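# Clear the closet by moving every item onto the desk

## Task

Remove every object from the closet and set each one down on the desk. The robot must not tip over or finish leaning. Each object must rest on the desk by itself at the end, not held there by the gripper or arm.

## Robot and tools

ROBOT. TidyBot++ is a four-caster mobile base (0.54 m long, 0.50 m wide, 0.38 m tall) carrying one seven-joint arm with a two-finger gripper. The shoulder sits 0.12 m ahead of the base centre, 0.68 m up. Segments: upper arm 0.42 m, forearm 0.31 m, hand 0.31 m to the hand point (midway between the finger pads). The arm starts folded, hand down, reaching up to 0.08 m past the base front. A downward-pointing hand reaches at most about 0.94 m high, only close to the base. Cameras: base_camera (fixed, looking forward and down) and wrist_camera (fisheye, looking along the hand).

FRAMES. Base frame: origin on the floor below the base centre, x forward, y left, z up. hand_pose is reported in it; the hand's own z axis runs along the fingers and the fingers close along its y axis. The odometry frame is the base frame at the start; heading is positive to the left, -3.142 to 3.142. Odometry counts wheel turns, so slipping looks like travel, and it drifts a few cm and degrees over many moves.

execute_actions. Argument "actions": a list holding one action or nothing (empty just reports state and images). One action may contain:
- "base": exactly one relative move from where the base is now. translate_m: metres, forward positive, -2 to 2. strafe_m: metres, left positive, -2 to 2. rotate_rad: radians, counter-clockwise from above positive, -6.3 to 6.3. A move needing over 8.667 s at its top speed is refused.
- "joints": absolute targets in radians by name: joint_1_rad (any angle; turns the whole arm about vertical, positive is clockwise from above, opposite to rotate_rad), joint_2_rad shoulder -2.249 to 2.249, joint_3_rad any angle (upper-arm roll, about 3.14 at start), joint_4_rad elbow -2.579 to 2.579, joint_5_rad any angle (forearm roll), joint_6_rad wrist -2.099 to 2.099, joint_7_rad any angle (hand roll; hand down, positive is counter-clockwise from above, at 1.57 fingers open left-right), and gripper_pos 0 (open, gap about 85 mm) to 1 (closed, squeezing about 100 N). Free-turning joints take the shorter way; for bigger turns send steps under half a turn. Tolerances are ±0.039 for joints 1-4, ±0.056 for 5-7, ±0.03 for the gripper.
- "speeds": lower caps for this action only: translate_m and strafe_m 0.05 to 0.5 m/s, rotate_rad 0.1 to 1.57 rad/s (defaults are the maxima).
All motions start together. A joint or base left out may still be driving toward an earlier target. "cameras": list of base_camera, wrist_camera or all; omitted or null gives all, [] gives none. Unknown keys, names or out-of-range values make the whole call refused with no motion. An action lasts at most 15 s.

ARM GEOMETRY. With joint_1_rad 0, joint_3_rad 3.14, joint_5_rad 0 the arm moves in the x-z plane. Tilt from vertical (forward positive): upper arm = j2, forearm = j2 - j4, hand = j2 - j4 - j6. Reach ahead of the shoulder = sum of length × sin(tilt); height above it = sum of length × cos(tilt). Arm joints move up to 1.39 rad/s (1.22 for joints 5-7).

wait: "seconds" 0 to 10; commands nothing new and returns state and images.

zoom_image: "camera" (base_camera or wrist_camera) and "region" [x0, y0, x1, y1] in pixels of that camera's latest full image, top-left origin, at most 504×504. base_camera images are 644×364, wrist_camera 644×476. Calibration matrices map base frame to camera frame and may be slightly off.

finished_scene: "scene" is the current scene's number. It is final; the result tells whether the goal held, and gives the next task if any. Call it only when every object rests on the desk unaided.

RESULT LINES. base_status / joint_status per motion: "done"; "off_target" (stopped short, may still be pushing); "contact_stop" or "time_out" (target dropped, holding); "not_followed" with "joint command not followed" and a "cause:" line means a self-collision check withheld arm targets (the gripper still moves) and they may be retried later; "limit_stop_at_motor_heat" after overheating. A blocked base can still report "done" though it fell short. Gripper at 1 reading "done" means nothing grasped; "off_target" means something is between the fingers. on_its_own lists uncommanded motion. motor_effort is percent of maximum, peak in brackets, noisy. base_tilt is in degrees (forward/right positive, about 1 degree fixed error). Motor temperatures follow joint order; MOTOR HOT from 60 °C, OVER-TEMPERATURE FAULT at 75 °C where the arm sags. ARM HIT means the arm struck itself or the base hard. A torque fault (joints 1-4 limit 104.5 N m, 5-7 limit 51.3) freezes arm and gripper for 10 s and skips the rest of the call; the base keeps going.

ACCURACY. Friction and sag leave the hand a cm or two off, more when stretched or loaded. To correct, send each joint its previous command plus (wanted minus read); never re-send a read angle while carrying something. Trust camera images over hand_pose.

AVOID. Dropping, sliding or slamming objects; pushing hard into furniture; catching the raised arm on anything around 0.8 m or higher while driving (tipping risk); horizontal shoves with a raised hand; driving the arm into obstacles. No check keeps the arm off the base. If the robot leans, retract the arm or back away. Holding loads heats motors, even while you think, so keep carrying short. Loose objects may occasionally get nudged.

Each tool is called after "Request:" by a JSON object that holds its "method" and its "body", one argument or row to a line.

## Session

Request:
{"method": "execute_actions", "body": {
  "actions": [
    {"joints":{"joint_2_rad":-0.2,"joint_4_rad":-1.98,"joint_6_rad":0.28,"gripper_pos":1}}
  ]
}}

Scene clock: 1.83 s.
Motor temperatures (°C, as the motors report them): [34 28 27 30 31 40 38]
base_odometry: x=+0.000 y=+0.000 heading=+0.000 (m, m, rad; odometry frame)
base_tilt: forward=-0.7 right=-0.4 (deg)
base_status: not commanded
joint_positions: joint_1_rad=-0.008 joint_2_rad=-0.214 joint_3_rad=+3.111 joint_4_rad=-1.995 joint_5_rad=+0.053 joint_6_rad=+0.248 joint_7_rad=+1.590 gripper_pos=+0.999
joint_status: all done
motor_effort: joint_1_rad=+0(1) joint_2_rad=-14(15) joint_3_rad=+0(0) joint_4_rad=+21(23) joint_5_rad=+1(1) joint_6_rad=+8(7) joint_7_rad=+1(1) (%)
hand_pose: x=+0.6472 y=+0.0279 z=+1.0388 quat_wxyz=(+0.009, +0.692, +0.045, +0.720) (m; base frame)
pictures: base_camera, wrist_camera
camera_calibration (this result's frames):
wrist_camera: T_world_to_cam=[[0.0501412, -0.996059, 0.0731572, -0.0817781], [0.0415801, -0.071104, -0.996602, 1.06819], [0.997876, 0.0530127, 0.037851, -0.553666], [0, 0, 0, 1]] pos_world=[0.512176, 0.0238478, 1.0915]
Images, in order (width x height): base_camera 644x364, wrist_camera 644x476.

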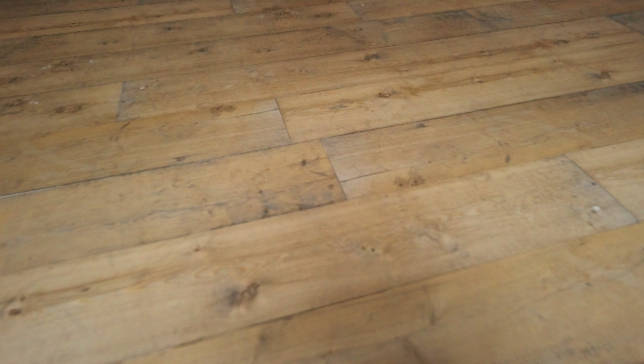

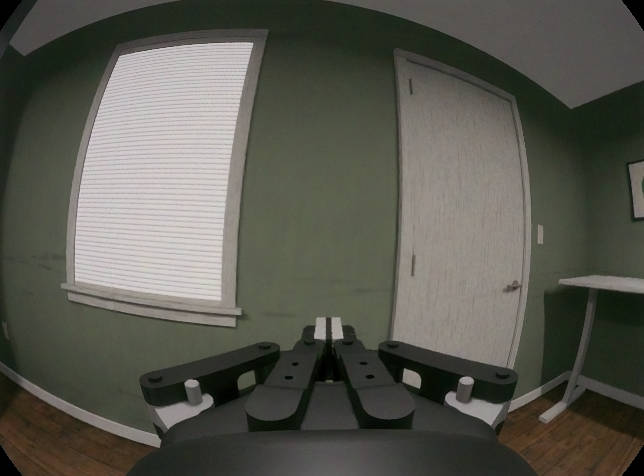

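Request:
{"method": "execute_actions", "body": {
  "actions": [
    {"base":{"rotate_rad":1.81},"joints":{"joint_1_rad":0.04,"joint_5_rad":-0.035,"joint_7_rad":1.535}}
  ]
}}

Request:
{"method": "execute_actions", "body": {
  "actions": [
    {"base":{"strafe_m":-0.6}}
  ]
}}

Scene clock: 4.43 s.
Motor temperatures (°C, as the motors report them): [34 28 27 30 31 40 38]
base_odometry: x=+0.000 y=+0.000 heading=+1.809 (m, m, rad; odometry frame)
base_tilt: forward=-0.8 right=-0.4 (deg)
base_status: done
joint_positions: joint_1_rad=+0.034 joint_2_rad=-0.201 joint_3_rad=+3.111 joint_4_rad=-1.995 joint_5_rad=+0.001 joint_6_rad=+0.248 joint_7_rad=+1.558 gripper_pos=+0.999
joint_status: all done
motor_effort: joint_1_rad=+0(2) joint_2_rad=-14(17) joint_3_rad=+0(3) joint_4_rad=+23(22) joint_5_rad=+1(1) joint_6_rad=+8(7) joint_7_rad=+1(1) (%)
hand_pose: x=+0.6525 y=+0.0017 z=+1.0321 quat_wxyz=(-0.001, +0.698, -0.003, +0.716) (m; base frame)
pictures: base_camera, wrist_camera
camera_calibration (this result's frames):
wrist_camera: T_world_to_cam=[[-0.0013237, -0.999959, -0.00894283, 0.0106229], [0.0255739, 0.00890606, -0.999633, 1.07289], [0.999672, -0.00155192, 0.0255611, -0.545669], [0, 0, 0, 1]] pos_world=[0.518066, 0.000220461, 1.08653]
Images, in order (width x height): base_camera 644x364, wrist_camera 644x476.

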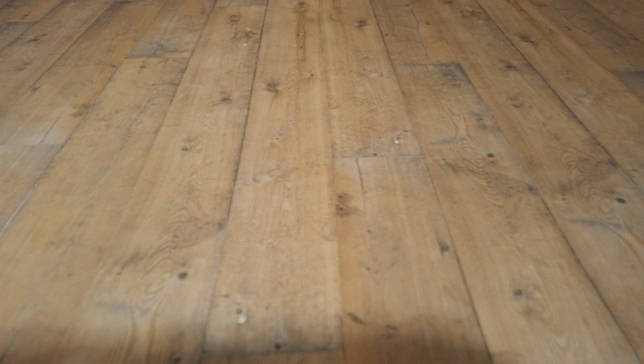

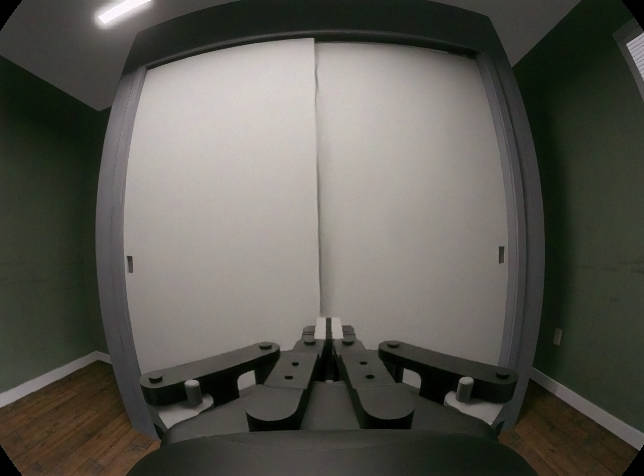

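Scene clock: 7.03 s.
Motor temperatures (°C, as the motors report them): [34 28 27 30 31 40 38]
base_odometry: x=+0.583 y=+0.143 heading=+1.810 (m, m, rad; odometry frame)
base_tilt: forward=-0.7 right=-0.3 (deg)
base_status: done
joint_positions: joint_1_rad=+0.034 joint_2_rad=-0.201 joint_3_rad=+3.111 joint_4_rad=-1.995 joint_5_rad=+0.001 joint_6_rad=+0.248 joint_7_rad=+1.558 gripper_pos=+0.999
joint_status: not commanded
motor_effort: joint_1_rad=+0(2) joint_2_rad=-14(15) joint_3_rad=+0(2) joint_4_rad=+23(22) joint_5_rad=+1(1) joint_6_rad=+8(8) joint_7_rad=+1(1) (%)
hand_pose: x=+0.6525 y=+0.0017 z=+1.0321 quat_wxyz=(-0.001, +0.698, -0.003, +0.716) (m; base frame)
pictures: base_camera, wrist_camera
camera_calibration (this result's frames):
wrist_camera: T_world_to_cam=[[-0.00132341, -0.999959, -0.00894305, 0.0106231], [0.0255744, 0.00890628, -0.999633, 1.07289], [0.999672, -0.00155164, 0.0255616, -0.545669], [0, 0, 0, 1]] pos_world=[0.518066, 0.000220561, 1.08654]
Images, in order (width x height): base_camera 644x364, wrist_camera 644x476.

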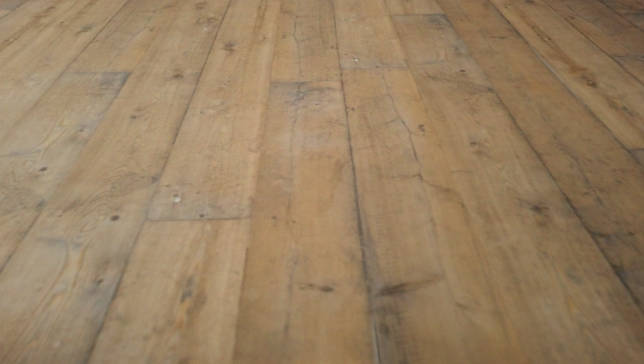

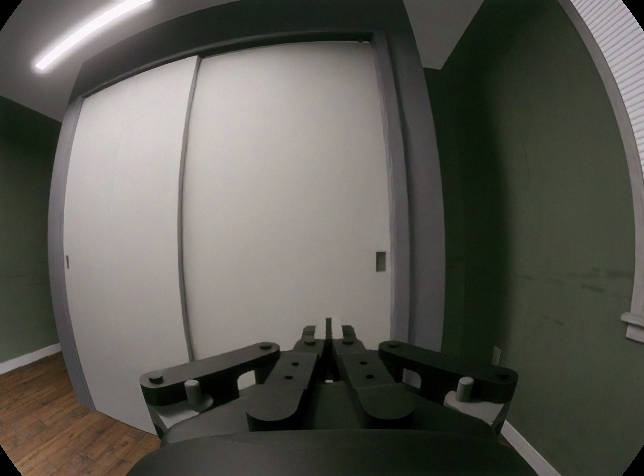

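Request:
{"method": "execute_actions", "body": {
  "actions": [
    {"base":{"strafe_m":-0.22}}
  ],
  "cameras": []
}}

Request:
{"method": "execute_actions", "body": {
  "actions": [
    {"base":{"translate_m":0.78}}
  ]
}}

Scene clock: 8.83 s.
Motor temperatures (°C, as the motors report them): [34 28 27 30 31 40 38]
base_odometry: x=+0.797 y=+0.195 heading=+1.811 (m, m, rad; odometry frame)
base_tilt: forward=-0.7 right=-0.4 (deg)
base_status: done
joint_positions: joint_1_rad=+0.034 joint_2_rad=-0.201 joint_3_rad=+3.111 joint_4_rad=-1.995 joint_5_rad=+0.001 joint_6_rad=+0.248 joint_7_rad=+1.558 gripper_pos=+0.999
joint_status: not commanded
motor_effort: joint_1_rad=+0(1) joint_2_rad=-15(15) joint_3_rad=+0(3) joint_4_rad=+22(22) joint_5_rad=+1(1) joint_6_rad=+8(8) joint_7_rad=+1(1) (%)
hand_pose: x=+0.6525 y=+0.0015 z=+1.0321 quat_wxyz=(-0.001, +0.698, -0.003, +0.716) (m; base frame)
pictures: none
No camera images: the call's "cameras" was empty. Leave "cameras" out to get every camera's image.

Scene clock: 11.77 s.
Motor temperatures (°C, as the motors report them): [34 28 27 30 31 40 38]
base_odometry: x=+0.612 y=+0.953 heading=+1.811 (m, m, rad; odometry frame)
base_tilt: forward=-0.7 right=-0.4 (deg)
base_status: done
joint_positions: joint_1_rad=+0.034 joint_2_rad=-0.199 joint_3_rad=+3.111 joint_4_rad=-1.995 joint_5_rad=+0.001 joint_6_rad=+0.248 joint_7_rad=+1.558 gripper_pos=+0.999
joint_status: not commanded
motor_effort: joint_1_rad=+0(1) joint_2_rad=-14(17) joint_3_rad=+0(1) joint_4_rad=+22(23) joint_5_rad=+1(1) joint_6_rad=+9(8) joint_7_rad=+1(1) (%)
hand_pose: x=+0.6532 y=+0.0015 z=+1.0311 quat_wxyz=(-0.001, +0.699, -0.003, +0.715) (m; base frame)
pictures: base_camera, wrist_camera
camera_calibration (this result's frames):
wrist_camera: T_world_to_cam=[[-0.00168945, -0.999958, -0.00901884, 0.010718], [0.0237441, 0.00897619, -0.999678, 1.07312], [0.999717, -0.00190305, 0.0237279, -0.544494], [0, 0, 0, 1]] pos_world=[0.518878, 0.0000487904, 1.08579]
Images, in order (width x height): base_camera 644x364, wrist_camera 644x476.

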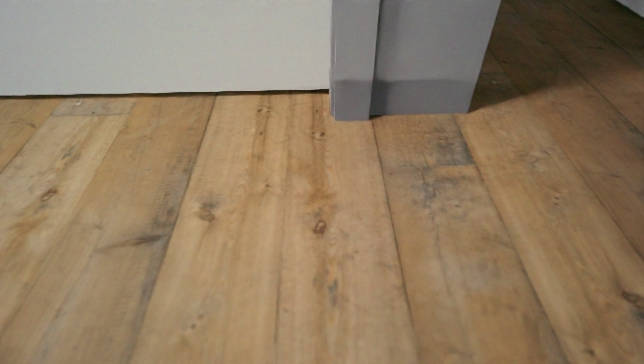

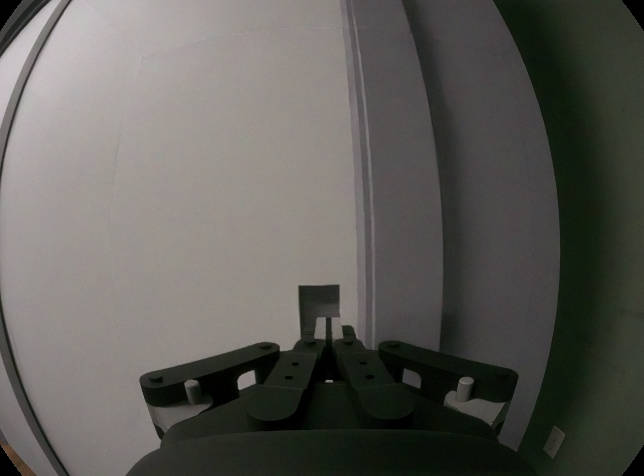

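Request:
{"method": "execute_actions", "body": {
  "actions": [
    {"base":{"translate_m":0.03},"joints":{"joint_7_rad":3.16,"joint_4_rad":-2.06}}
  ],
  "cameras": []
}}

Request:
{"method": "execute_actions", "body": {
  "actions": [
    {"base":{"translate_m":0.08},"speeds":{"translate_m":0.08}}
  ]
}}

Scene clock: 13.77 s.
Motor temperatures (°C, as the motors report them): [34 28 27 30 31 40 38]
base_odometry: x=+0.605 y=+0.982 heading=+1.811 (m, m, rad; odometry frame)
base_tilt: forward=-0.7 right=-0.4 (deg)
base_status: done
joint_positions: joint_1_rad=+0.034 joint_2_rad=-0.195 joint_3_rad=+3.111 joint_4_rad=-2.037 joint_5_rad=+0.001 joint_6_rad=+0.248 joint_7_rad=+3.156 gripper_pos=+0.999
joint_status: all done
motor_effort: joint_1_rad=+0(1) joint_2_rad=-15(18) joint_3_rad=+0(1) joint_4_rad=+21(23) joint_5_rad=+1(1) joint_6_rad=+8(7) joint_7_rad=+1(0) (%)
hand_pose: x=+0.6512 y=+0.0013 z=+1.0029 quat_wxyz=(+0.500, +0.501, +0.510, +0.488) (m; base frame)
pictures: none
No camera images: the call's "cameras" was empty. Leave "cameras" out to get every camera's image.

Scene clock: 15.33 s.
Motor temperatures (°C, as the motors report them): [34 28 27 30 31 40 38]
base_odometry: x=+0.586 y=+1.060 heading=+1.811 (m, m, rad; odometry frame)
base_tilt: forward=-0.7 right=-0.4 (deg)
base_status: done
joint_positions: joint_1_rad=+0.034 joint_2_rad=-0.198 joint_3_rad=+3.111 joint_4_rad=-2.038 joint_5_rad=+0.001 joint_6_rad=+0.248 joint_7_rad=+3.156 gripper_pos=+0.999
joint_status: not commanded
motor_effort: joint_1_rad=-1(1) joint_2_rad=-14(17) joint_3_rad=+0(1) joint_4_rad=+22(22) joint_5_rad=+1(1) joint_6_rad=+8(8) joint_7_rad=+1(1) (%)
hand_pose: x=+0.6503 y=+0.0013 z=+1.0039 quat_wxyz=(+0.501, +0.501, +0.510, +0.488) (m; base frame)
pictures: base_camera, wrist_camera
camera_calibration (this result's frames):
wrist_camera: T_world_to_cam=[[0.0232886, 0.0178952, 0.999569, -1.01979], [-0.00231317, -0.999836, 0.0179539, 0.0426848], [0.999726, -0.00273029, -0.0232434, -0.493825], [0, 0, 0, 1]] pos_world=[0.517538, 0.0595788, 1.0071]
Images, in order (width x height): base_camera 644x364, wrist_camera 644x476.

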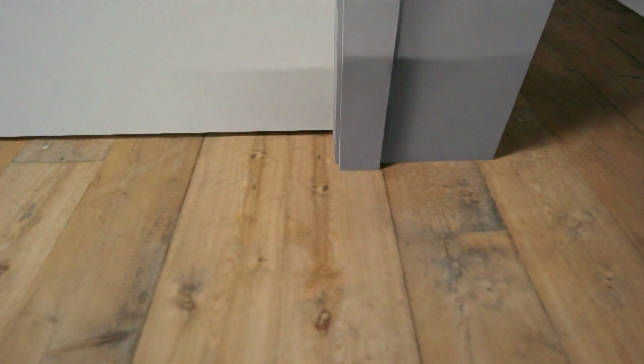

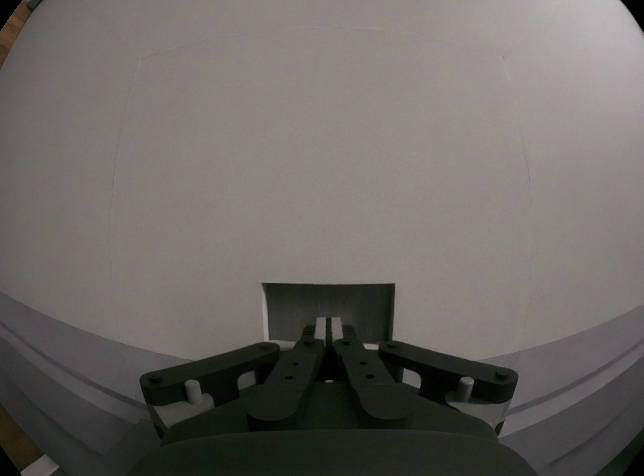

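Request:
{"method": "execute_actions", "body": {
  "actions": [
    {"base":{"strafe_m":0.01}}
  ],
  "cameras": []
}}

Request:
{"method": "execute_actions", "body": {
  "actions": [
    {"base":{"translate_m":0.03},"speeds":{"translate_m":0.05}}
  ],
  "cameras": []
}}

Request:
{"method": "execute_actions", "body": {
  "actions": [
    {"base":{"strafe_m":0.74},"speeds":{"strafe_m":0.15}}
  ]
}}

Request:
{"method": "execute_actions", "body": {
  "actions": [
    {"base":{"translate_m":-0.12}}
  ],
  "cameras": []
}}

Request:
{"method": "execute_actions", "body": {
  "actions": [
    {"base":{"strafe_m":-0.45},"joints":{"joint_7_rad":1.55,"joint_4_rad":-1.6,"joint_6_rad":-0.5,"gripper_pos":0}}
  ]
}}

Scene clock: 16.27 s.
Motor temperatures (°C, as the motors report them): [34 28 27 30 31 40 38]
base_odometry: x=+0.576 y=+1.058 heading=+1.811 (m, m, rad; odometry frame)
base_tilt: forward=-0.7 right=-0.4 (deg)
base_status: done
joint_positions: joint_1_rad=+0.034 joint_2_rad=-0.198 joint_3_rad=+3.111 joint_4_rad=-2.038 joint_5_rad=+0.001 joint_6_rad=+0.248 joint_7_rad=+3.156 gripper_pos=+0.999
joint_status: not commanded
motor_effort: joint_1_rad=+0(1) joint_2_rad=-15(15) joint_3_rad=+0(2) joint_4_rad=+22(23) joint_5_rad=+1(1) joint_6_rad=+8(8) joint_7_rad=+1(1) (%)
hand_pose: x=+0.6503 y=+0.0013 z=+1.0039 quat_wxyz=(+0.501, +0.501, +0.510, +0.488) (m; base frame)
pictures: none
No camera images: the call's "cameras" was empty. Leave "cameras" out to get every camera's image.

Scene clock: 17.40 s.
Motor temperatures (°C, as the motors report them): [34 28 27 30 31 40 38]
base_odometry: x=+0.569 y=+1.087 heading=+1.811 (m, m, rad; odometry frame)
base_tilt: forward=-0.8 right=-0.4 (deg)
base_status: done
joint_positions: joint_1_rad=+0.034 joint_2_rad=-0.233 joint_3_rad=+3.111 joint_4_rad=-2.065 joint_5_rad=+0.001 joint_6_rad=+0.248 joint_7_rad=+3.156 gripper_pos=+0.999
joint_status: not commanded
motor_effort: joint_1_rad=+0(3) joint_2_rad=-7(14) joint_3_rad=+0(2) joint_4_rad=+24(28) joint_5_rad=+1(2) joint_6_rad=+8(11) joint_7_rad=+1(1) (%)
hand_pose: x=+0.6365 y=+0.0016 z=+1.0059 quat_wxyz=(+0.503, +0.498, +0.508, +0.490) (m; base frame)
pictures: none
No camera images: the call's "cameras" was empty. Leave "cameras" out to get every camera's image.

Scene clock: 23.07 s.
Motor temperatures (°C, as the motors report them): [34 28 27 30 31 40 38]
base_odometry: x=-0.150 y=+0.911 heading=+1.811 (m, m, rad; odometry frame)
base_tilt: forward=-0.8 right=-0.4 (deg)
base_status: done
joint_positions: joint_1_rad=+0.067 joint_2_rad=-0.225 joint_3_rad=+3.139 joint_4_rad=-2.066 joint_5_rad=-0.011 joint_6_rad=+0.252 joint_7_rad=+3.156 gripper_pos=+0.999
joint_status: not commanded
motor_effort: joint_1_rad=-2(14) joint_2_rad=-7(12) joint_3_rad=-2(14) joint_4_rad=+24(27) joint_5_rad=+1(4) joint_6_rad=+9(10) joint_7_rad=+1(1) (%)
hand_pose: x=+0.6384 y=-0.0324 z=+1.0023 quat_wxyz=(+0.513, +0.520, +0.489, +0.477) (m; base frame)
pictures: base_camera, wrist_camera
camera_calibration (this result's frames):
wrist_camera: T_world_to_cam=[[0.0199077, -0.000338152, 0.999802, -1.01596], [-0.0653333, -0.997863, 0.000963395, 0.0662766], [0.997665, -0.0653395, -0.0198872, -0.486166], [0, 0, 0, 1]] pos_world=[0.509587, 0.0340255, 1.00602]
Images, in order (width x height): base_camera 644x364, wrist_camera 644x476.

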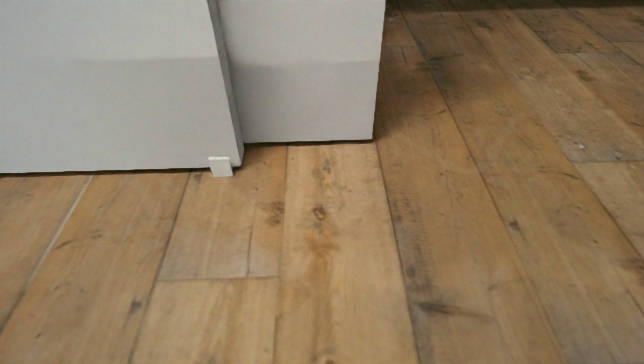

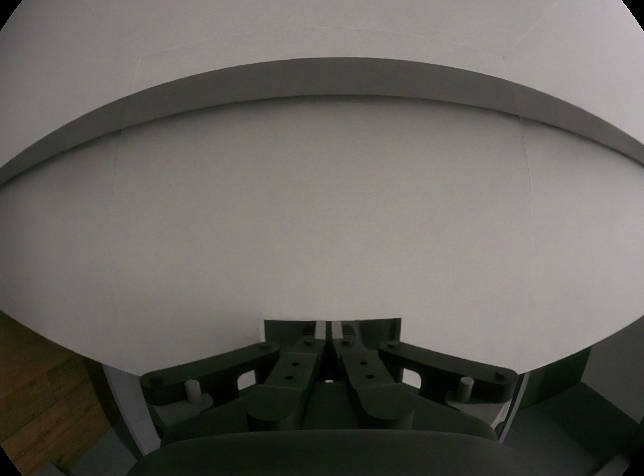

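Scene clock: 24.43 s.
Motor temperatures (°C, as the motors report them): [34 28 27 30 31 40 38]
base_odometry: x=-0.122 y=+0.795 heading=+1.810 (m, m, rad; odometry frame)
base_tilt: forward=-0.8 right=-0.4 (deg)
base_status: done
joint_positions: joint_1_rad=+0.061 joint_2_rad=-0.205 joint_3_rad=+3.135 joint_4_rad=-2.064 joint_5_rad=-0.011 joint_6_rad=+0.252 joint_7_rad=+3.156 gripper_pos=+0.999
joint_status: not commanded
motor_effort: joint_1_rad=+0(2) joint_2_rad=-15(17) joint_3_rad=+0(2) joint_4_rad=+21(25) joint_5_rad=+1(1) joint_6_rad=+8(8) joint_7_rad=+1(1) (%)
hand_pose: x=+0.6449 y=-0.0280 z=+0.9931 quat_wxyz=(+0.506, +0.522, +0.496, +0.475) (m; base frame)
pictures: none
No camera images: the call's "cameras" was empty. Leave "cameras" out to get every camera's image.

Scene clock: 26.70 s.
Motor temperatures (°C, as the motors report them): [34 28 27 30 31 40 38]
base_odometry: x=+0.315 y=+0.901 heading=+1.810 (m, m, rad; odometry frame)
base_tilt: forward=-0.8 right=-0.3 (deg)
base_status: done
joint_positions: joint_1_rad=+0.057 joint_2_rad=-0.205 joint_3_rad=+3.129 joint_4_rad=-1.619 joint_5_rad=-0.011 joint_6_rad=-0.461 joint_7_rad=+1.565 gripper_pos=+0.000
joint_status: all done
motor_effort: joint_1_rad=+0(2) joint_2_rad=-15(15) joint_3_rad=+0(2) joint_4_rad=+21(22) joint_5_rad=+1(1) joint_6_rad=+8(8) joint_7_rad=+1(1) (%)
hand_pose: x=+0.6404 y=-0.0193 z=+1.0494 quat_wxyz=(+0.008, +0.806, -0.022, +0.592) (m; base frame)
pictures: base_camera, wrist_camera
camera_calibration (this result's frames):
wrist_camera: T_world_to_cam=[[-0.0439817, -0.998878, -0.017545, 0.026095], [-0.297728, 0.0298693, -0.954183, 1.25042], [0.953637, -0.036743, -0.298708, -0.164999], [0, 0, 0, 1]] pos_world=[0.530782, -0.0173459, 1.1443]
Images, in order (width x height): base_camera 644x364, wrist_camera 644x476.

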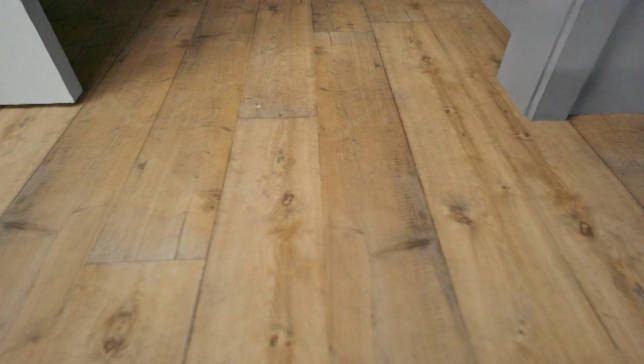

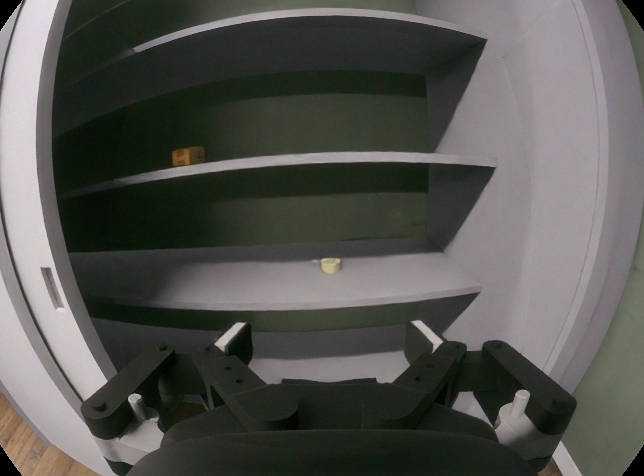

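Request:
{"method": "execute_actions", "body": {
  "actions": [
    {"base":{"translate_m":0.17},"joints":{"joint_1_rad":0.09,"joint_2_rad":0.2,"joint_4_rad":-1.73,"joint_6_rad":0.05}}
  ],
  "cameras": ["wrist_camera"]
}}

Scene clock: 28.67 s.
Motor temperatures (°C, as the motors report them): [34 28 27 30 31 40 38]
base_odometry: x=+0.275 y=+1.066 heading=+1.810 (m, m, rad; odometry frame)
base_tilt: forward=-0.7 right=-0.3 (deg)
base_status: done
joint_positions: joint_1_rad=+0.068 joint_2_rad=+0.202 joint_3_rad=+3.129 joint_4_rad=-1.715 joint_5_rad=-0.011 joint_6_rad=+0.010 joint_7_rad=+1.565 gripper_pos=+0.000
joint_status: all done
motor_effort: joint_1_rad=+0(0) joint_2_rad=-27(33) joint_3_rad=-1(1) joint_4_rad=+21(23) joint_5_rad=+1(1) joint_6_rad=+7(7) joint_7_rad=+1(1) (%)
hand_pose: x=+0.7918 y=-0.0369 z=+0.8850 quat_wxyz=(+0.011, +0.815, -0.030, +0.579) (m; base frame)
pictures: wrist_camera
camera_calibration (this result's frames):
wrist_camera: T_world_to_cam=[[-0.0611312, -0.997885, -0.0221138, 0.0300333], [-0.326655, 0.0409365, -0.944257, 1.15371], [0.943165, -0.0505, -0.328466, -0.325003], [0, 0, 0, 1]] pos_world=[0.685231, -0.0336715, 0.983306]
Images, in order (width x height): wrist_camera 644x476.

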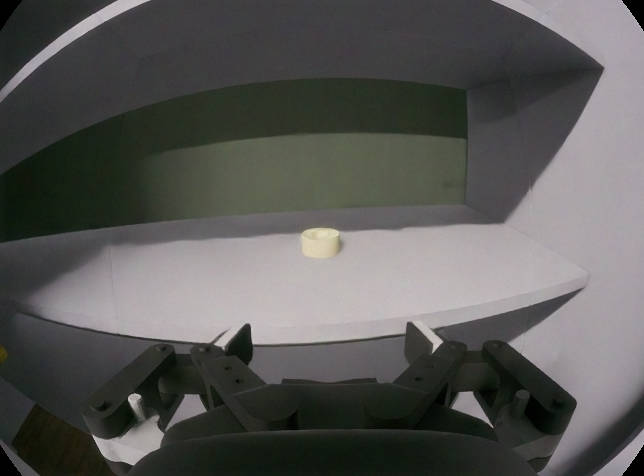

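Request:
{"method": "execute_actions", "body": {
  "actions": [
    {"base":{"translate_m":0.21},"speeds":{"translate_m":0.15},"joints":{"joint_2_rad":0.235}}
  ],
  "cameras": ["wrist_camera"]
}}

Request:
{"method": "execute_actions", "body": {
  "actions": [
    {"joints":{"gripper_pos":1}}
  ],
  "cameras": ["wrist_camera"]
}}

Scene clock: 30.90 s.
Motor temperatures (°C, as the motors report them): [34 28 27 30 31 40 38]
base_odometry: x=+0.226 y=+1.271 heading=+1.810 (m, m, rad; odometry frame)
base_tilt: forward=-0.7 right=-0.4 (deg)
base_status: done
joint_positions: joint_1_rad=+0.069 joint_2_rad=+0.233 joint_3_rad=+3.129 joint_4_rad=-1.715 joint_5_rad=-0.011 joint_6_rad=+0.011 joint_7_rad=+1.565 gripper_pos=+0.000
joint_status: all done
motor_effort: joint_1_rad=+0(2) joint_2_rad=-28(31) joint_3_rad=-1(2) joint_4_rad=+20(22) joint_5_rad=+1(1) joint_6_rad=+7(8) joint_7_rad=+1(1) (%)
hand_pose: x=+0.7979 y=-0.0379 z=+0.8643 quat_wxyz=(+0.010, +0.823, -0.031, +0.567) (m; base frame)
pictures: wrist_camera
camera_calibration (this result's frames):
wrist_camera: T_world_to_cam=[[-0.0627067, -0.997782, -0.0223279, 0.0303625], [-0.354586, 0.0431855, -0.934026, 1.14969], [0.932918, -0.0506525, -0.356507, -0.305203], [0, 0, 0, 1]] pos_world=[0.694299, -0.0348143, 0.965715]
Images, in order (width x height): wrist_camera 644x476.

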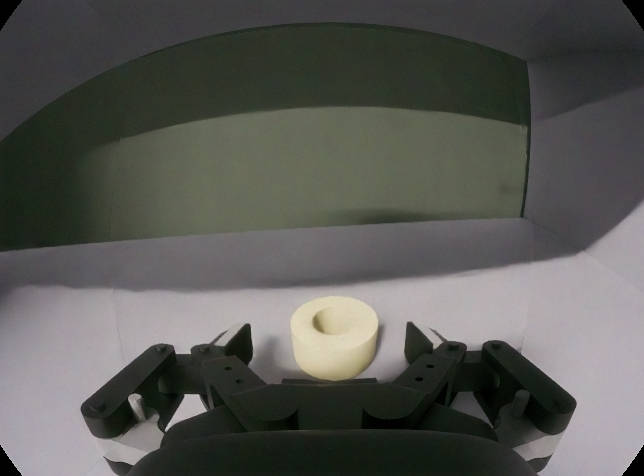

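Scene clock: 32.00 s.
Motor temperatures (°C, as the motors report them): [34 28 27 30 31 40 38]
base_odometry: x=+0.226 y=+1.271 heading=+1.810 (m, m, rad; odometry frame)
base_tilt: forward=-0.7 right=-0.4 (deg)
base_status: not commanded
joint_positions: joint_1_rad=+0.069 joint_2_rad=+0.233 joint_3_rad=+3.129 joint_4_rad=-1.715 joint_5_rad=-0.011 joint_6_rad=+0.013 joint_7_rad=+1.565 gripper_pos=+0.532
joint_status: gripper_pos off_target (ended at +0.532, target +1.000)
motor_effort: joint_1_rad=+0(1) joint_2_rad=-29(28) joint_3_rad=-1(1) joint_4_rad=+20(21) joint_5_rad=+1(1) joint_6_rad=+7(8) joint_7_rad=+1(1) (%)
hand_pose: x=+0.7981 y=-0.0379 z=+0.8648 quat_wxyz=(+0.010, +0.823, -0.031, +0.567) (m; base frame)
pictures: wrist_camera
camera_calibration (this result's frames):
wrist_camera: T_world_to_cam=[[-0.0627031, -0.997782, -0.0223315, 0.0303588], [-0.352867, 0.0430942, -0.934681, 1.14946], [0.93357, -0.0507273, -0.354786, -0.307212], [0, 0, 0, 1]] pos_world=[0.694314, -0.0348277, 0.966063]
Images, in order (width x height): wrist_camera 644x476.

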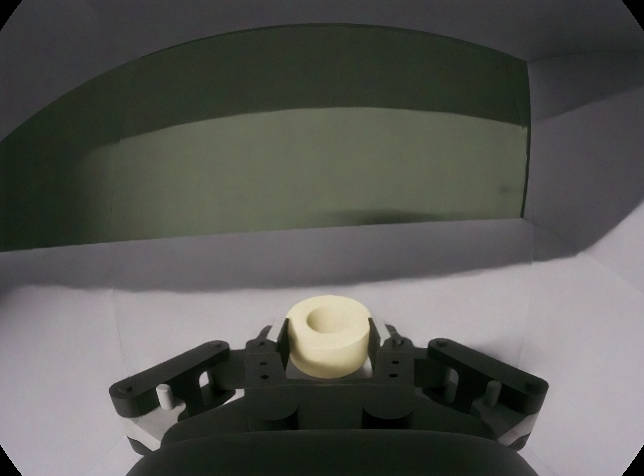

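Marginal; regrasp deeper.

Request:
{"method": "execute_actions", "body": {
  "actions": [
    {"joints":{"gripper_pos":0.3},"base":{"translate_m":0.03},"speeds":{"translate_m":0.05}}
  ],
  "cameras": []
}}

Request:
{"method": "execute_actions", "body": {
  "actions": [
    {"joints":{"gripper_pos":1}}
  ],
  "cameras": []
}}

Request:
{"method": "execute_actions", "body": {
  "actions": [
    {"base":{"translate_m":-0.65},"joints":{"joint_2_rad":0.16}}
  ],
  "cameras": []
}}

Request:
{"method": "execute_actions", "body": {
  "actions": [
    {"base":{"translate_m":-1.9},"joints":{"joint_1_rad":2.8,"joint_2_rad":-0.2,"joint_4_rad":-1.6,"joint_6_rad":-0.3}}
  ],
  "cameras": ["wrist_camera"]
}}

Scene clock: 33.33 s.
Motor temperatures (°C, as the motors report them): [34 28 27 30 31 40 38]
base_odometry: x=+0.219 y=+1.300 heading=+1.810 (m, m, rad; odometry frame)
base_tilt: forward=-0.7 right=-0.4 (deg)
base_status: done
joint_positions: joint_1_rad=+0.070 joint_2_rad=+0.233 joint_3_rad=+3.129 joint_4_rad=-1.715 joint_5_rad=-0.011 joint_6_rad=+0.013 joint_7_rad=+1.565 gripper_pos=+0.300
joint_status: all done
motor_effort: joint_1_rad=+0(2) joint_2_rad=-29(32) joint_3_rad=-1(2) joint_4_rad=+22(21) joint_5_rad=+1(1) joint_6_rad=+8(8) joint_7_rad=+1(1) (%)
hand_pose: x=+0.7982 y=-0.0382 z=+0.8643 quat_wxyz=(+0.011, +0.823, -0.031, +0.567) (m; base frame)
pictures: none
No camera images: the call's "cameras" was empty. Leave "cameras" out to get every camera's image.

Scene clock: 34.27 s.
Motor temperatures (°C, as the motors report them): [34 28 27 30 31 40 38]
base_odometry: x=+0.219 y=+1.300 heading=+1.810 (m, m, rad; odometry frame)
base_tilt: forward=-0.7 right=-0.4 (deg)
base_status: not commanded
joint_positions: joint_1_rad=+0.070 joint_2_rad=+0.233 joint_3_rad=+3.129 joint_4_rad=-1.715 joint_5_rad=-0.011 joint_6_rad=+0.014 joint_7_rad=+1.565 gripper_pos=+0.498
joint_status: gripper_pos off_target (ended at +0.498, target +1.000)
motor_effort: joint_1_rad=+0(1) joint_2_rad=-28(29) joint_3_rad=-1(1) joint_4_rad=+20(21) joint_5_rad=+1(1) joint_6_rad=+6(7) joint_7_rad=+1(1) (%)
hand_pose: x=+0.7983 y=-0.0383 z=+0.8647 quat_wxyz=(+0.011, +0.823, -0.031, +0.568) (m; base frame)
pictures: none
No camera images: the call's "cameras" was empty. Leave "cameras" out to get every camera's image.

Scene clock: 37.07 s.
Motor temperatures (°C, as the motors report them): [34 28 27 30 31 40 38]
base_odometry: x=+0.373 y=+0.668 heading=+1.810 (m, m, rad; odometry frame)
base_tilt: forward=-0.8 right=-0.4 (deg)
base_status: done
joint_positions: joint_1_rad=+0.072 joint_2_rad=+0.164 joint_3_rad=+3.128 joint_4_rad=-1.717 joint_5_rad=-0.011 joint_6_rad=+0.016 joint_7_rad=+1.565 gripper_pos=+0.498
joint_status: all done
motor_effort: joint_1_rad=-1(3) joint_2_rad=-27(32) joint_3_rad=+0(1) joint_4_rad=+22(23) joint_5_rad=+1(1) joint_6_rad=+8(8) joint_7_rad=+1(1) (%)
hand_pose: x=+0.7836 y=-0.0382 z=+0.9106 quat_wxyz=(+0.012, +0.803, -0.031, +0.596) (m; base frame)
pictures: none
No camera images: the call's "cameras" was empty. Leave "cameras" out to get every camera's image.

Scene clock: 42.37 s.
Motor temperatures (°C, as the motors report them): [34 28 27 30 31 40 38]
base_odometry: x=+0.823 y=-1.178 heading=+1.810 (m, m, rad; odometry frame)
base_tilt: forward=-0.8 right=-0.4 (deg)
base_status: done
joint_positions: joint_1_rad=+2.783 joint_2_rad=-0.190 joint_3_rad=+3.126 joint_4_rad=-1.625 joint_5_rad=-0.011 joint_6_rad=-0.262 joint_7_rad=+1.565 gripper_pos=+0.498
joint_status: all done
motor_effort: joint_1_rad=+0(2) joint_2_rad=-14(31) joint_3_rad=+0(2) joint_4_rad=+22(23) joint_5_rad=+1(1) joint_6_rad=+8(9) joint_7_rad=+1(1) (%)
hand_pose: x=-0.3829 y=-0.2010 z=+1.0982 quat_wxyz=(+0.648, +0.136, -0.738, +0.128) (m; base frame)
pictures: wrist_camera
camera_calibration (this result's frames):
wrist_camera: T_world_to_cam=[[-0.367379, 0.929911, -0.0172343, 0.0639698], [0.122711, 0.0300947, -0.991986, 1.20036], [-0.921941, -0.36655, -0.125167, -0.156236], [0, 0, 0, 1]] pos_world=[-0.267838, -0.152879, 1.17229]
Images, in order (width x height): wrist_camera 644x476.

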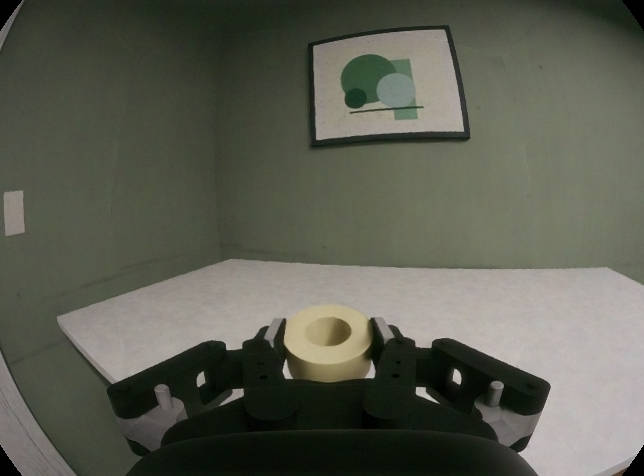

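Request:
{"method": "execute_actions", "body": {
  "actions": [
    {"base":{"translate_m":-0.1},"joints":{"joint_4_rad":-1.8}}
  ],
  "cameras": []
}}

Request:
{"method": "execute_actions", "body": {
  "actions": [
    {"joints":{"joint_4_rad":-1.85}}
  ],
  "cameras": ["wrist_camera"]
}}

Scene clock: 43.90 s.
Motor temperatures (°C, as the motors report them): [34 28 27 30 31 40 38]
base_odometry: x=+0.847 y=-1.275 heading=+1.810 (m, m, rad; odometry frame)
base_tilt: forward=-0.8 right=-0.4 (deg)
base_status: done
joint_positions: joint_1_rad=+2.783 joint_2_rad=-0.194 joint_3_rad=+3.126 joint_4_rad=-1.790 joint_5_rad=-0.011 joint_6_rad=-0.264 joint_7_rad=+1.565 gripper_pos=+0.498
joint_status: all done
motor_effort: joint_1_rad=+0(1) joint_2_rad=-15(19) joint_3_rad=+0(2) joint_4_rad=+22(25) joint_5_rad=+1(1) joint_6_rad=+8(8) joint_7_rad=+1(1) (%)
hand_pose: x=-0.3745 y=-0.1972 z=+0.9973 quat_wxyz=(+0.586, +0.145, -0.789, +0.116) (m; base frame)
pictures: none
No camera images: the call's "cameras" was empty. Leave "cameras" out to get every camera's image.

Scene clock: 46.43 s.
Motor temperatures (°C, as the motors report them): [34 28 27 30 31 40 38]
base_odometry: x=+0.847 y=-1.275 heading=+1.810 (m, m, rad; odometry frame)
base_tilt: forward=-0.8 right=-0.4 (deg)
base_status: not commanded
joint_positions: joint_1_rad=+2.783 joint_2_rad=-0.205 joint_3_rad=+3.126 joint_4_rad=-1.839 joint_5_rad=-0.011 joint_6_rad=-0.264 joint_7_rad=+1.565 gripper_pos=+0.498
joint_status: all done
motor_effort: joint_1_rad=+0(0) joint_2_rad=-12(16) joint_3_rad=+0(0) joint_4_rad=+19(24) joint_5_rad=+1(1) joint_6_rad=+5(8) joint_7_rad=+2(1) (%)
hand_pose: x=-0.3662 y=-0.1939 z=+0.9740 quat_wxyz=(+0.572, +0.147, -0.799, +0.113) (m; base frame)
pictures: wrist_camera
camera_calibration (this result's frames):
wrist_camera: T_world_to_cam=[[-0.363332, 0.931506, -0.0169424, 0.0629145], [0.304303, 0.101466, -0.947156, 1.1115], [-0.880562, -0.349288, -0.320326, 0.0547233], [0, 0, 0, 1]] pos_world=[-0.267187, -0.15227, 1.07136]
Images, in order (width x height): wrist_camera 644x476.

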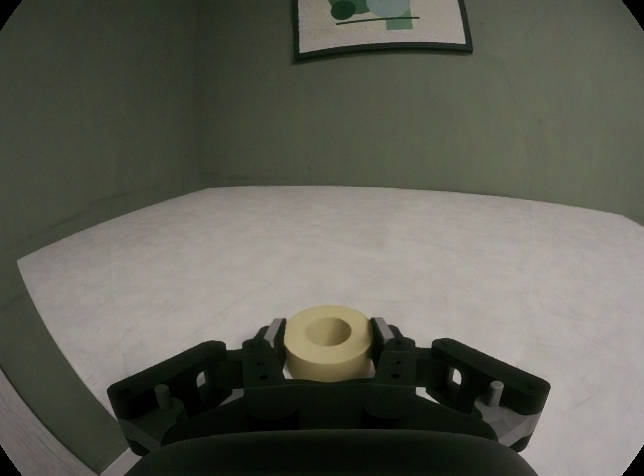

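Request:
{"method": "execute_actions", "body": {
  "actions": [
    {"joints":{"gripper_pos":0}}
  ],
  "cameras": []
}}

Request:
{"method": "execute_actions", "body": {
  "actions": [
    {"base":{"translate_m":0.4},"joints":{"joint_4_rad":-1.4}}
  ],
  "cameras": []
}}

Request:
{"method": "execute_actions", "body": {
  "actions": [
    {"base":{"translate_m":2},"joints":{"joint_1_rad":0.0,"joint_2_rad":0.2,"joint_4_rad":-0.93,"joint_6_rad":-0.58}}
  ],
  "cameras": []
}}

Request:
{"method": "execute_actions", "body": {
  "actions": [
    {"base":{"strafe_m":0.27}}
  ]
}}

Scene clock: 47.77 s.
Motor temperatures (°C, as the motors report them): [34 28 27 30 31 40 38]
base_odometry: x=+0.847 y=-1.275 heading=+1.810 (m, m, rad; odometry frame)
base_tilt: forward=-0.8 right=-0.4 (deg)
base_status: not commanded
joint_positions: joint_1_rad=+2.783 joint_2_rad=-0.206 joint_3_rad=+3.126 joint_4_rad=-1.839 joint_5_rad=-0.011 joint_6_rad=-0.264 joint_7_rad=+1.565 gripper_pos=+0.000
joint_status: all done
motor_effort: joint_1_rad=+0(0) joint_2_rad=-14(14) joint_3_rad=+0(0) joint_4_rad=+21(22) joint_5_rad=+1(1) joint_6_rad=+7(8) joint_7_rad=+1(1) (%)
hand_pose: x=-0.3662 y=-0.1939 z=+0.9742 quat_wxyz=(+0.572, +0.147, -0.799, +0.113) (m; base frame)
pictures: none
No camera images: the call's "cameras" was empty. Leave "cameras" out to get every camera's image.

Scene clock: 50.13 s.
Motor temperatures (°C, as the motors report them): [34 28 27 30 31 40 38]
base_odometry: x=+0.752 y=-0.886 heading=+1.810 (m, m, rad; odometry frame)
base_tilt: forward=-0.8 right=-0.4 (deg)
base_status: done
joint_positions: joint_1_rad=+2.785 joint_2_rad=-0.207 joint_3_rad=+3.124 joint_4_rad=-1.416 joint_5_rad=-0.011 joint_6_rad=-0.265 joint_7_rad=+1.565 gripper_pos=+0.000
joint_status: all done
motor_effort: joint_1_rad=-1(3) joint_2_rad=-12(19) joint_3_rad=-1(4) joint_4_rad=+21(23) joint_5_rad=+1(1) joint_6_rad=+7(8) joint_7_rad=+2(2) (%)
hand_pose: x=-0.3610 y=-0.1925 z=+1.2352 quat_wxyz=(+0.727, +0.122, -0.661, +0.143) (m; base frame)
pictures: none
No camera images: the call's "cameras" was empty. Leave "cameras" out to get every camera's image.

Scene clock: 55.53 s.
Motor temperatures (°C, as the motors report them): [34 28 27 30 31 40 38]
base_odometry: x=+0.279 y=+1.057 heading=+1.810 (m, m, rad; odometry frame)
base_tilt: forward=-0.7 right=-0.4 (deg)
base_status: done
joint_positions: joint_1_rad=+0.014 joint_2_rad=+0.201 joint_3_rad=+3.124 joint_4_rad=-0.953 joint_5_rad=-0.011 joint_6_rad=-0.541 joint_7_rad=+1.565 gripper_pos=+0.000
joint_status: all done
motor_effort: joint_1_rad=+0(2) joint_2_rad=-27(30) joint_3_rad=-1(2) joint_4_rad=+21(23) joint_5_rad=+1(0) joint_6_rad=+7(8) joint_7_rad=+1(1) (%)
hand_pose: x=+0.7994 y=+0.0034 z=+1.1822 quat_wxyz=(-0.009, +0.750, -0.004, +0.661) (m; base frame)
pictures: none
No camera images: the call's "cameras" was empty. Leave "cameras" out to get every camera's image.

Scene clock: 57.40 s.
Motor temperatures (°C, as the motors report them): [34 28 27 30 31 40 38]
base_odometry: x=+0.017 y=+0.994 heading=+1.810 (m, m, rad; odometry frame)
base_tilt: forward=-0.7 right=-0.4 (deg)
base_status: done
joint_positions: joint_1_rad=+0.004 joint_2_rad=+0.201 joint_3_rad=+3.122 joint_4_rad=-0.953 joint_5_rad=-0.011 joint_6_rad=-0.542 joint_7_rad=+1.565 gripper_pos=+0.000
joint_status: not commanded
motor_effort: joint_1_rad=+0(4) joint_2_rad=-27(28) joint_3_rad=+0(3) joint_4_rad=+21(21) joint_5_rad=+1(0) joint_6_rad=+8(8) joint_7_rad=+1(1) (%)
hand_pose: x=+0.7992 y=+0.0111 z=+1.1824 quat_wxyz=(-0.013, +0.750, +0.001, +0.661) (m; base frame)
pictures: base_camera, wrist_camera
camera_calibration (this result's frames):
wrist_camera: T_world_to_cam=[[0.0192605, -0.999544, -0.0232726, 0.0220082], [-0.124205, 0.0207046, -0.992041, 1.32994], [0.99207, 0.0219978, -0.123749, -0.513833], [0, 0, 0, 1]] pos_world=[0.674519, 0.00576552, 1.25628]
Images, in order (width x height): base_camera 644x364, wrist_camera 644x476.

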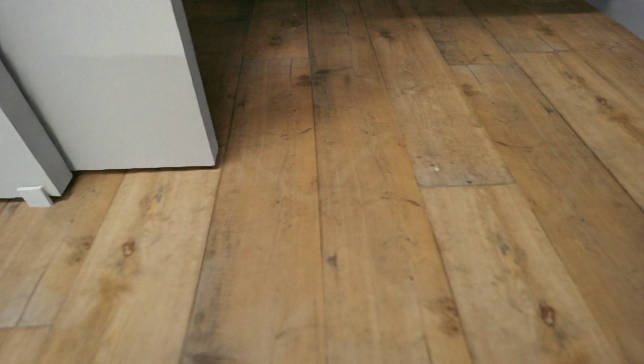

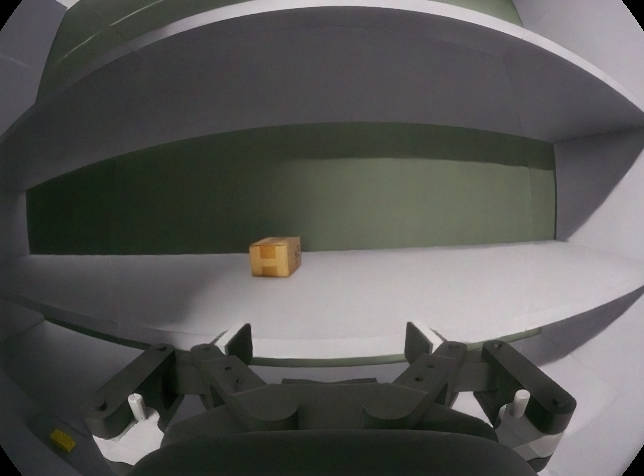

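Request:
{"method": "execute_actions", "body": {
  "actions": [
    {"base":{"strafe_m":0.075}}
  ],
  "cameras": []
}}

Request:
{"method": "execute_actions", "body": {
  "actions": [
    {"base":{"translate_m":0.2},"speeds":{"translate_m":0.2}}
  ]
}}

Scene clock: 58.80 s.
Motor temperatures (°C, as the motors report them): [34 28 27 30 31 40 38]
base_odometry: x=-0.056 y=+0.976 heading=+1.809 (m, m, rad; odometry frame)
base_tilt: forward=-0.8 right=-0.4 (deg)
base_status: done
joint_positions: joint_1_rad=+0.000 joint_2_rad=+0.201 joint_3_rad=+3.121 joint_4_rad=-0.953 joint_5_rad=-0.011 joint_6_rad=-0.542 joint_7_rad=+1.565 gripper_pos=+0.000
joint_status: not commanded
motor_effort: joint_1_rad=+0(4) joint_2_rad=-27(29) joint_3_rad=-1(3) joint_4_rad=+21(23) joint_5_rad=+1(0) joint_6_rad=+8(7) joint_7_rad=+1(2) (%)
hand_pose: x=+0.7991 y=+0.0143 z=+1.1826 quat_wxyz=(-0.015, +0.750, +0.002, +0.661) (m; base frame)
pictures: none
No camera images: the call's "cameras" was empty. Leave "cameras" out to get every camera's image.

Scene clock: 60.67 s.
Motor temperatures (°C, as the motors report them): [34 28 27 30 31 40 38]
base_odometry: x=-0.104 y=+1.170 heading=+1.809 (m, m, rad; odometry frame)
base_tilt: forward=-0.7 right=-0.3 (deg)
base_status: done
joint_positions: joint_1_rad=+0.008 joint_2_rad=+0.202 joint_3_rad=+3.122 joint_4_rad=-0.950 joint_5_rad=-0.011 joint_6_rad=-0.543 joint_7_rad=+1.565 gripper_pos=+0.000
joint_status: not commanded
motor_effort: joint_1_rad=+0(10) joint_2_rad=-28(31) joint_3_rad=+0(7) joint_4_rad=+21(23) joint_5_rad=+1(0) joint_6_rad=+8(8) joint_7_rad=+1(1) (%)
hand_pose: x=+0.7993 y=+0.0087 z=+1.1832 quat_wxyz=(-0.012, +0.750, -0.001, +0.662) (m; base frame)
pictures: base_camera, wrist_camera
camera_calibration (this result's frames):
wrist_camera: T_world_to_cam=[[0.0160415, -0.999595, -0.0235007, 0.0225634], [-0.12348, 0.0213433, -0.992118, 1.33023], [0.992217, 0.0188169, -0.123087, -0.514671], [0, 0, 0, 1]] pos_world=[0.67456, 0.00384721, 1.25693]
Images, in order (width x height): base_camera 644x364, wrist_camera 644x476.

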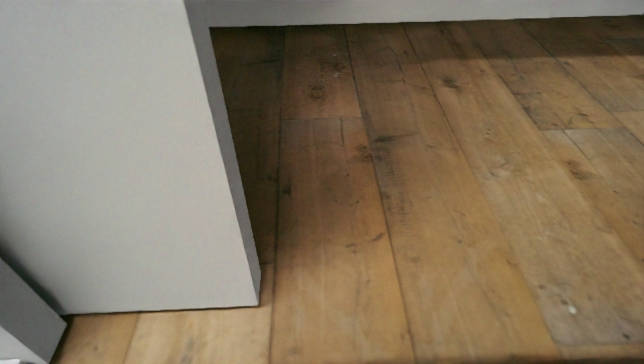

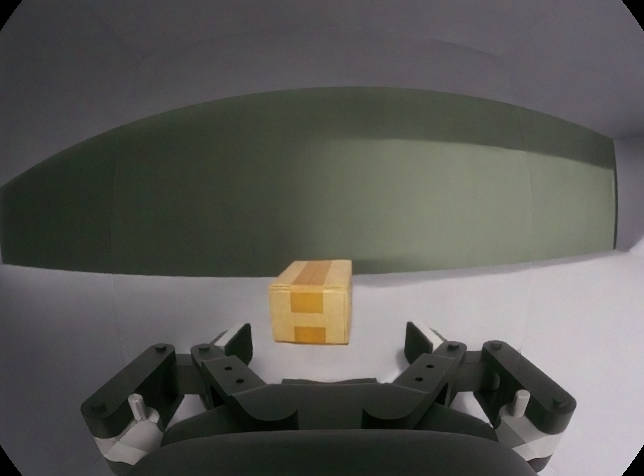

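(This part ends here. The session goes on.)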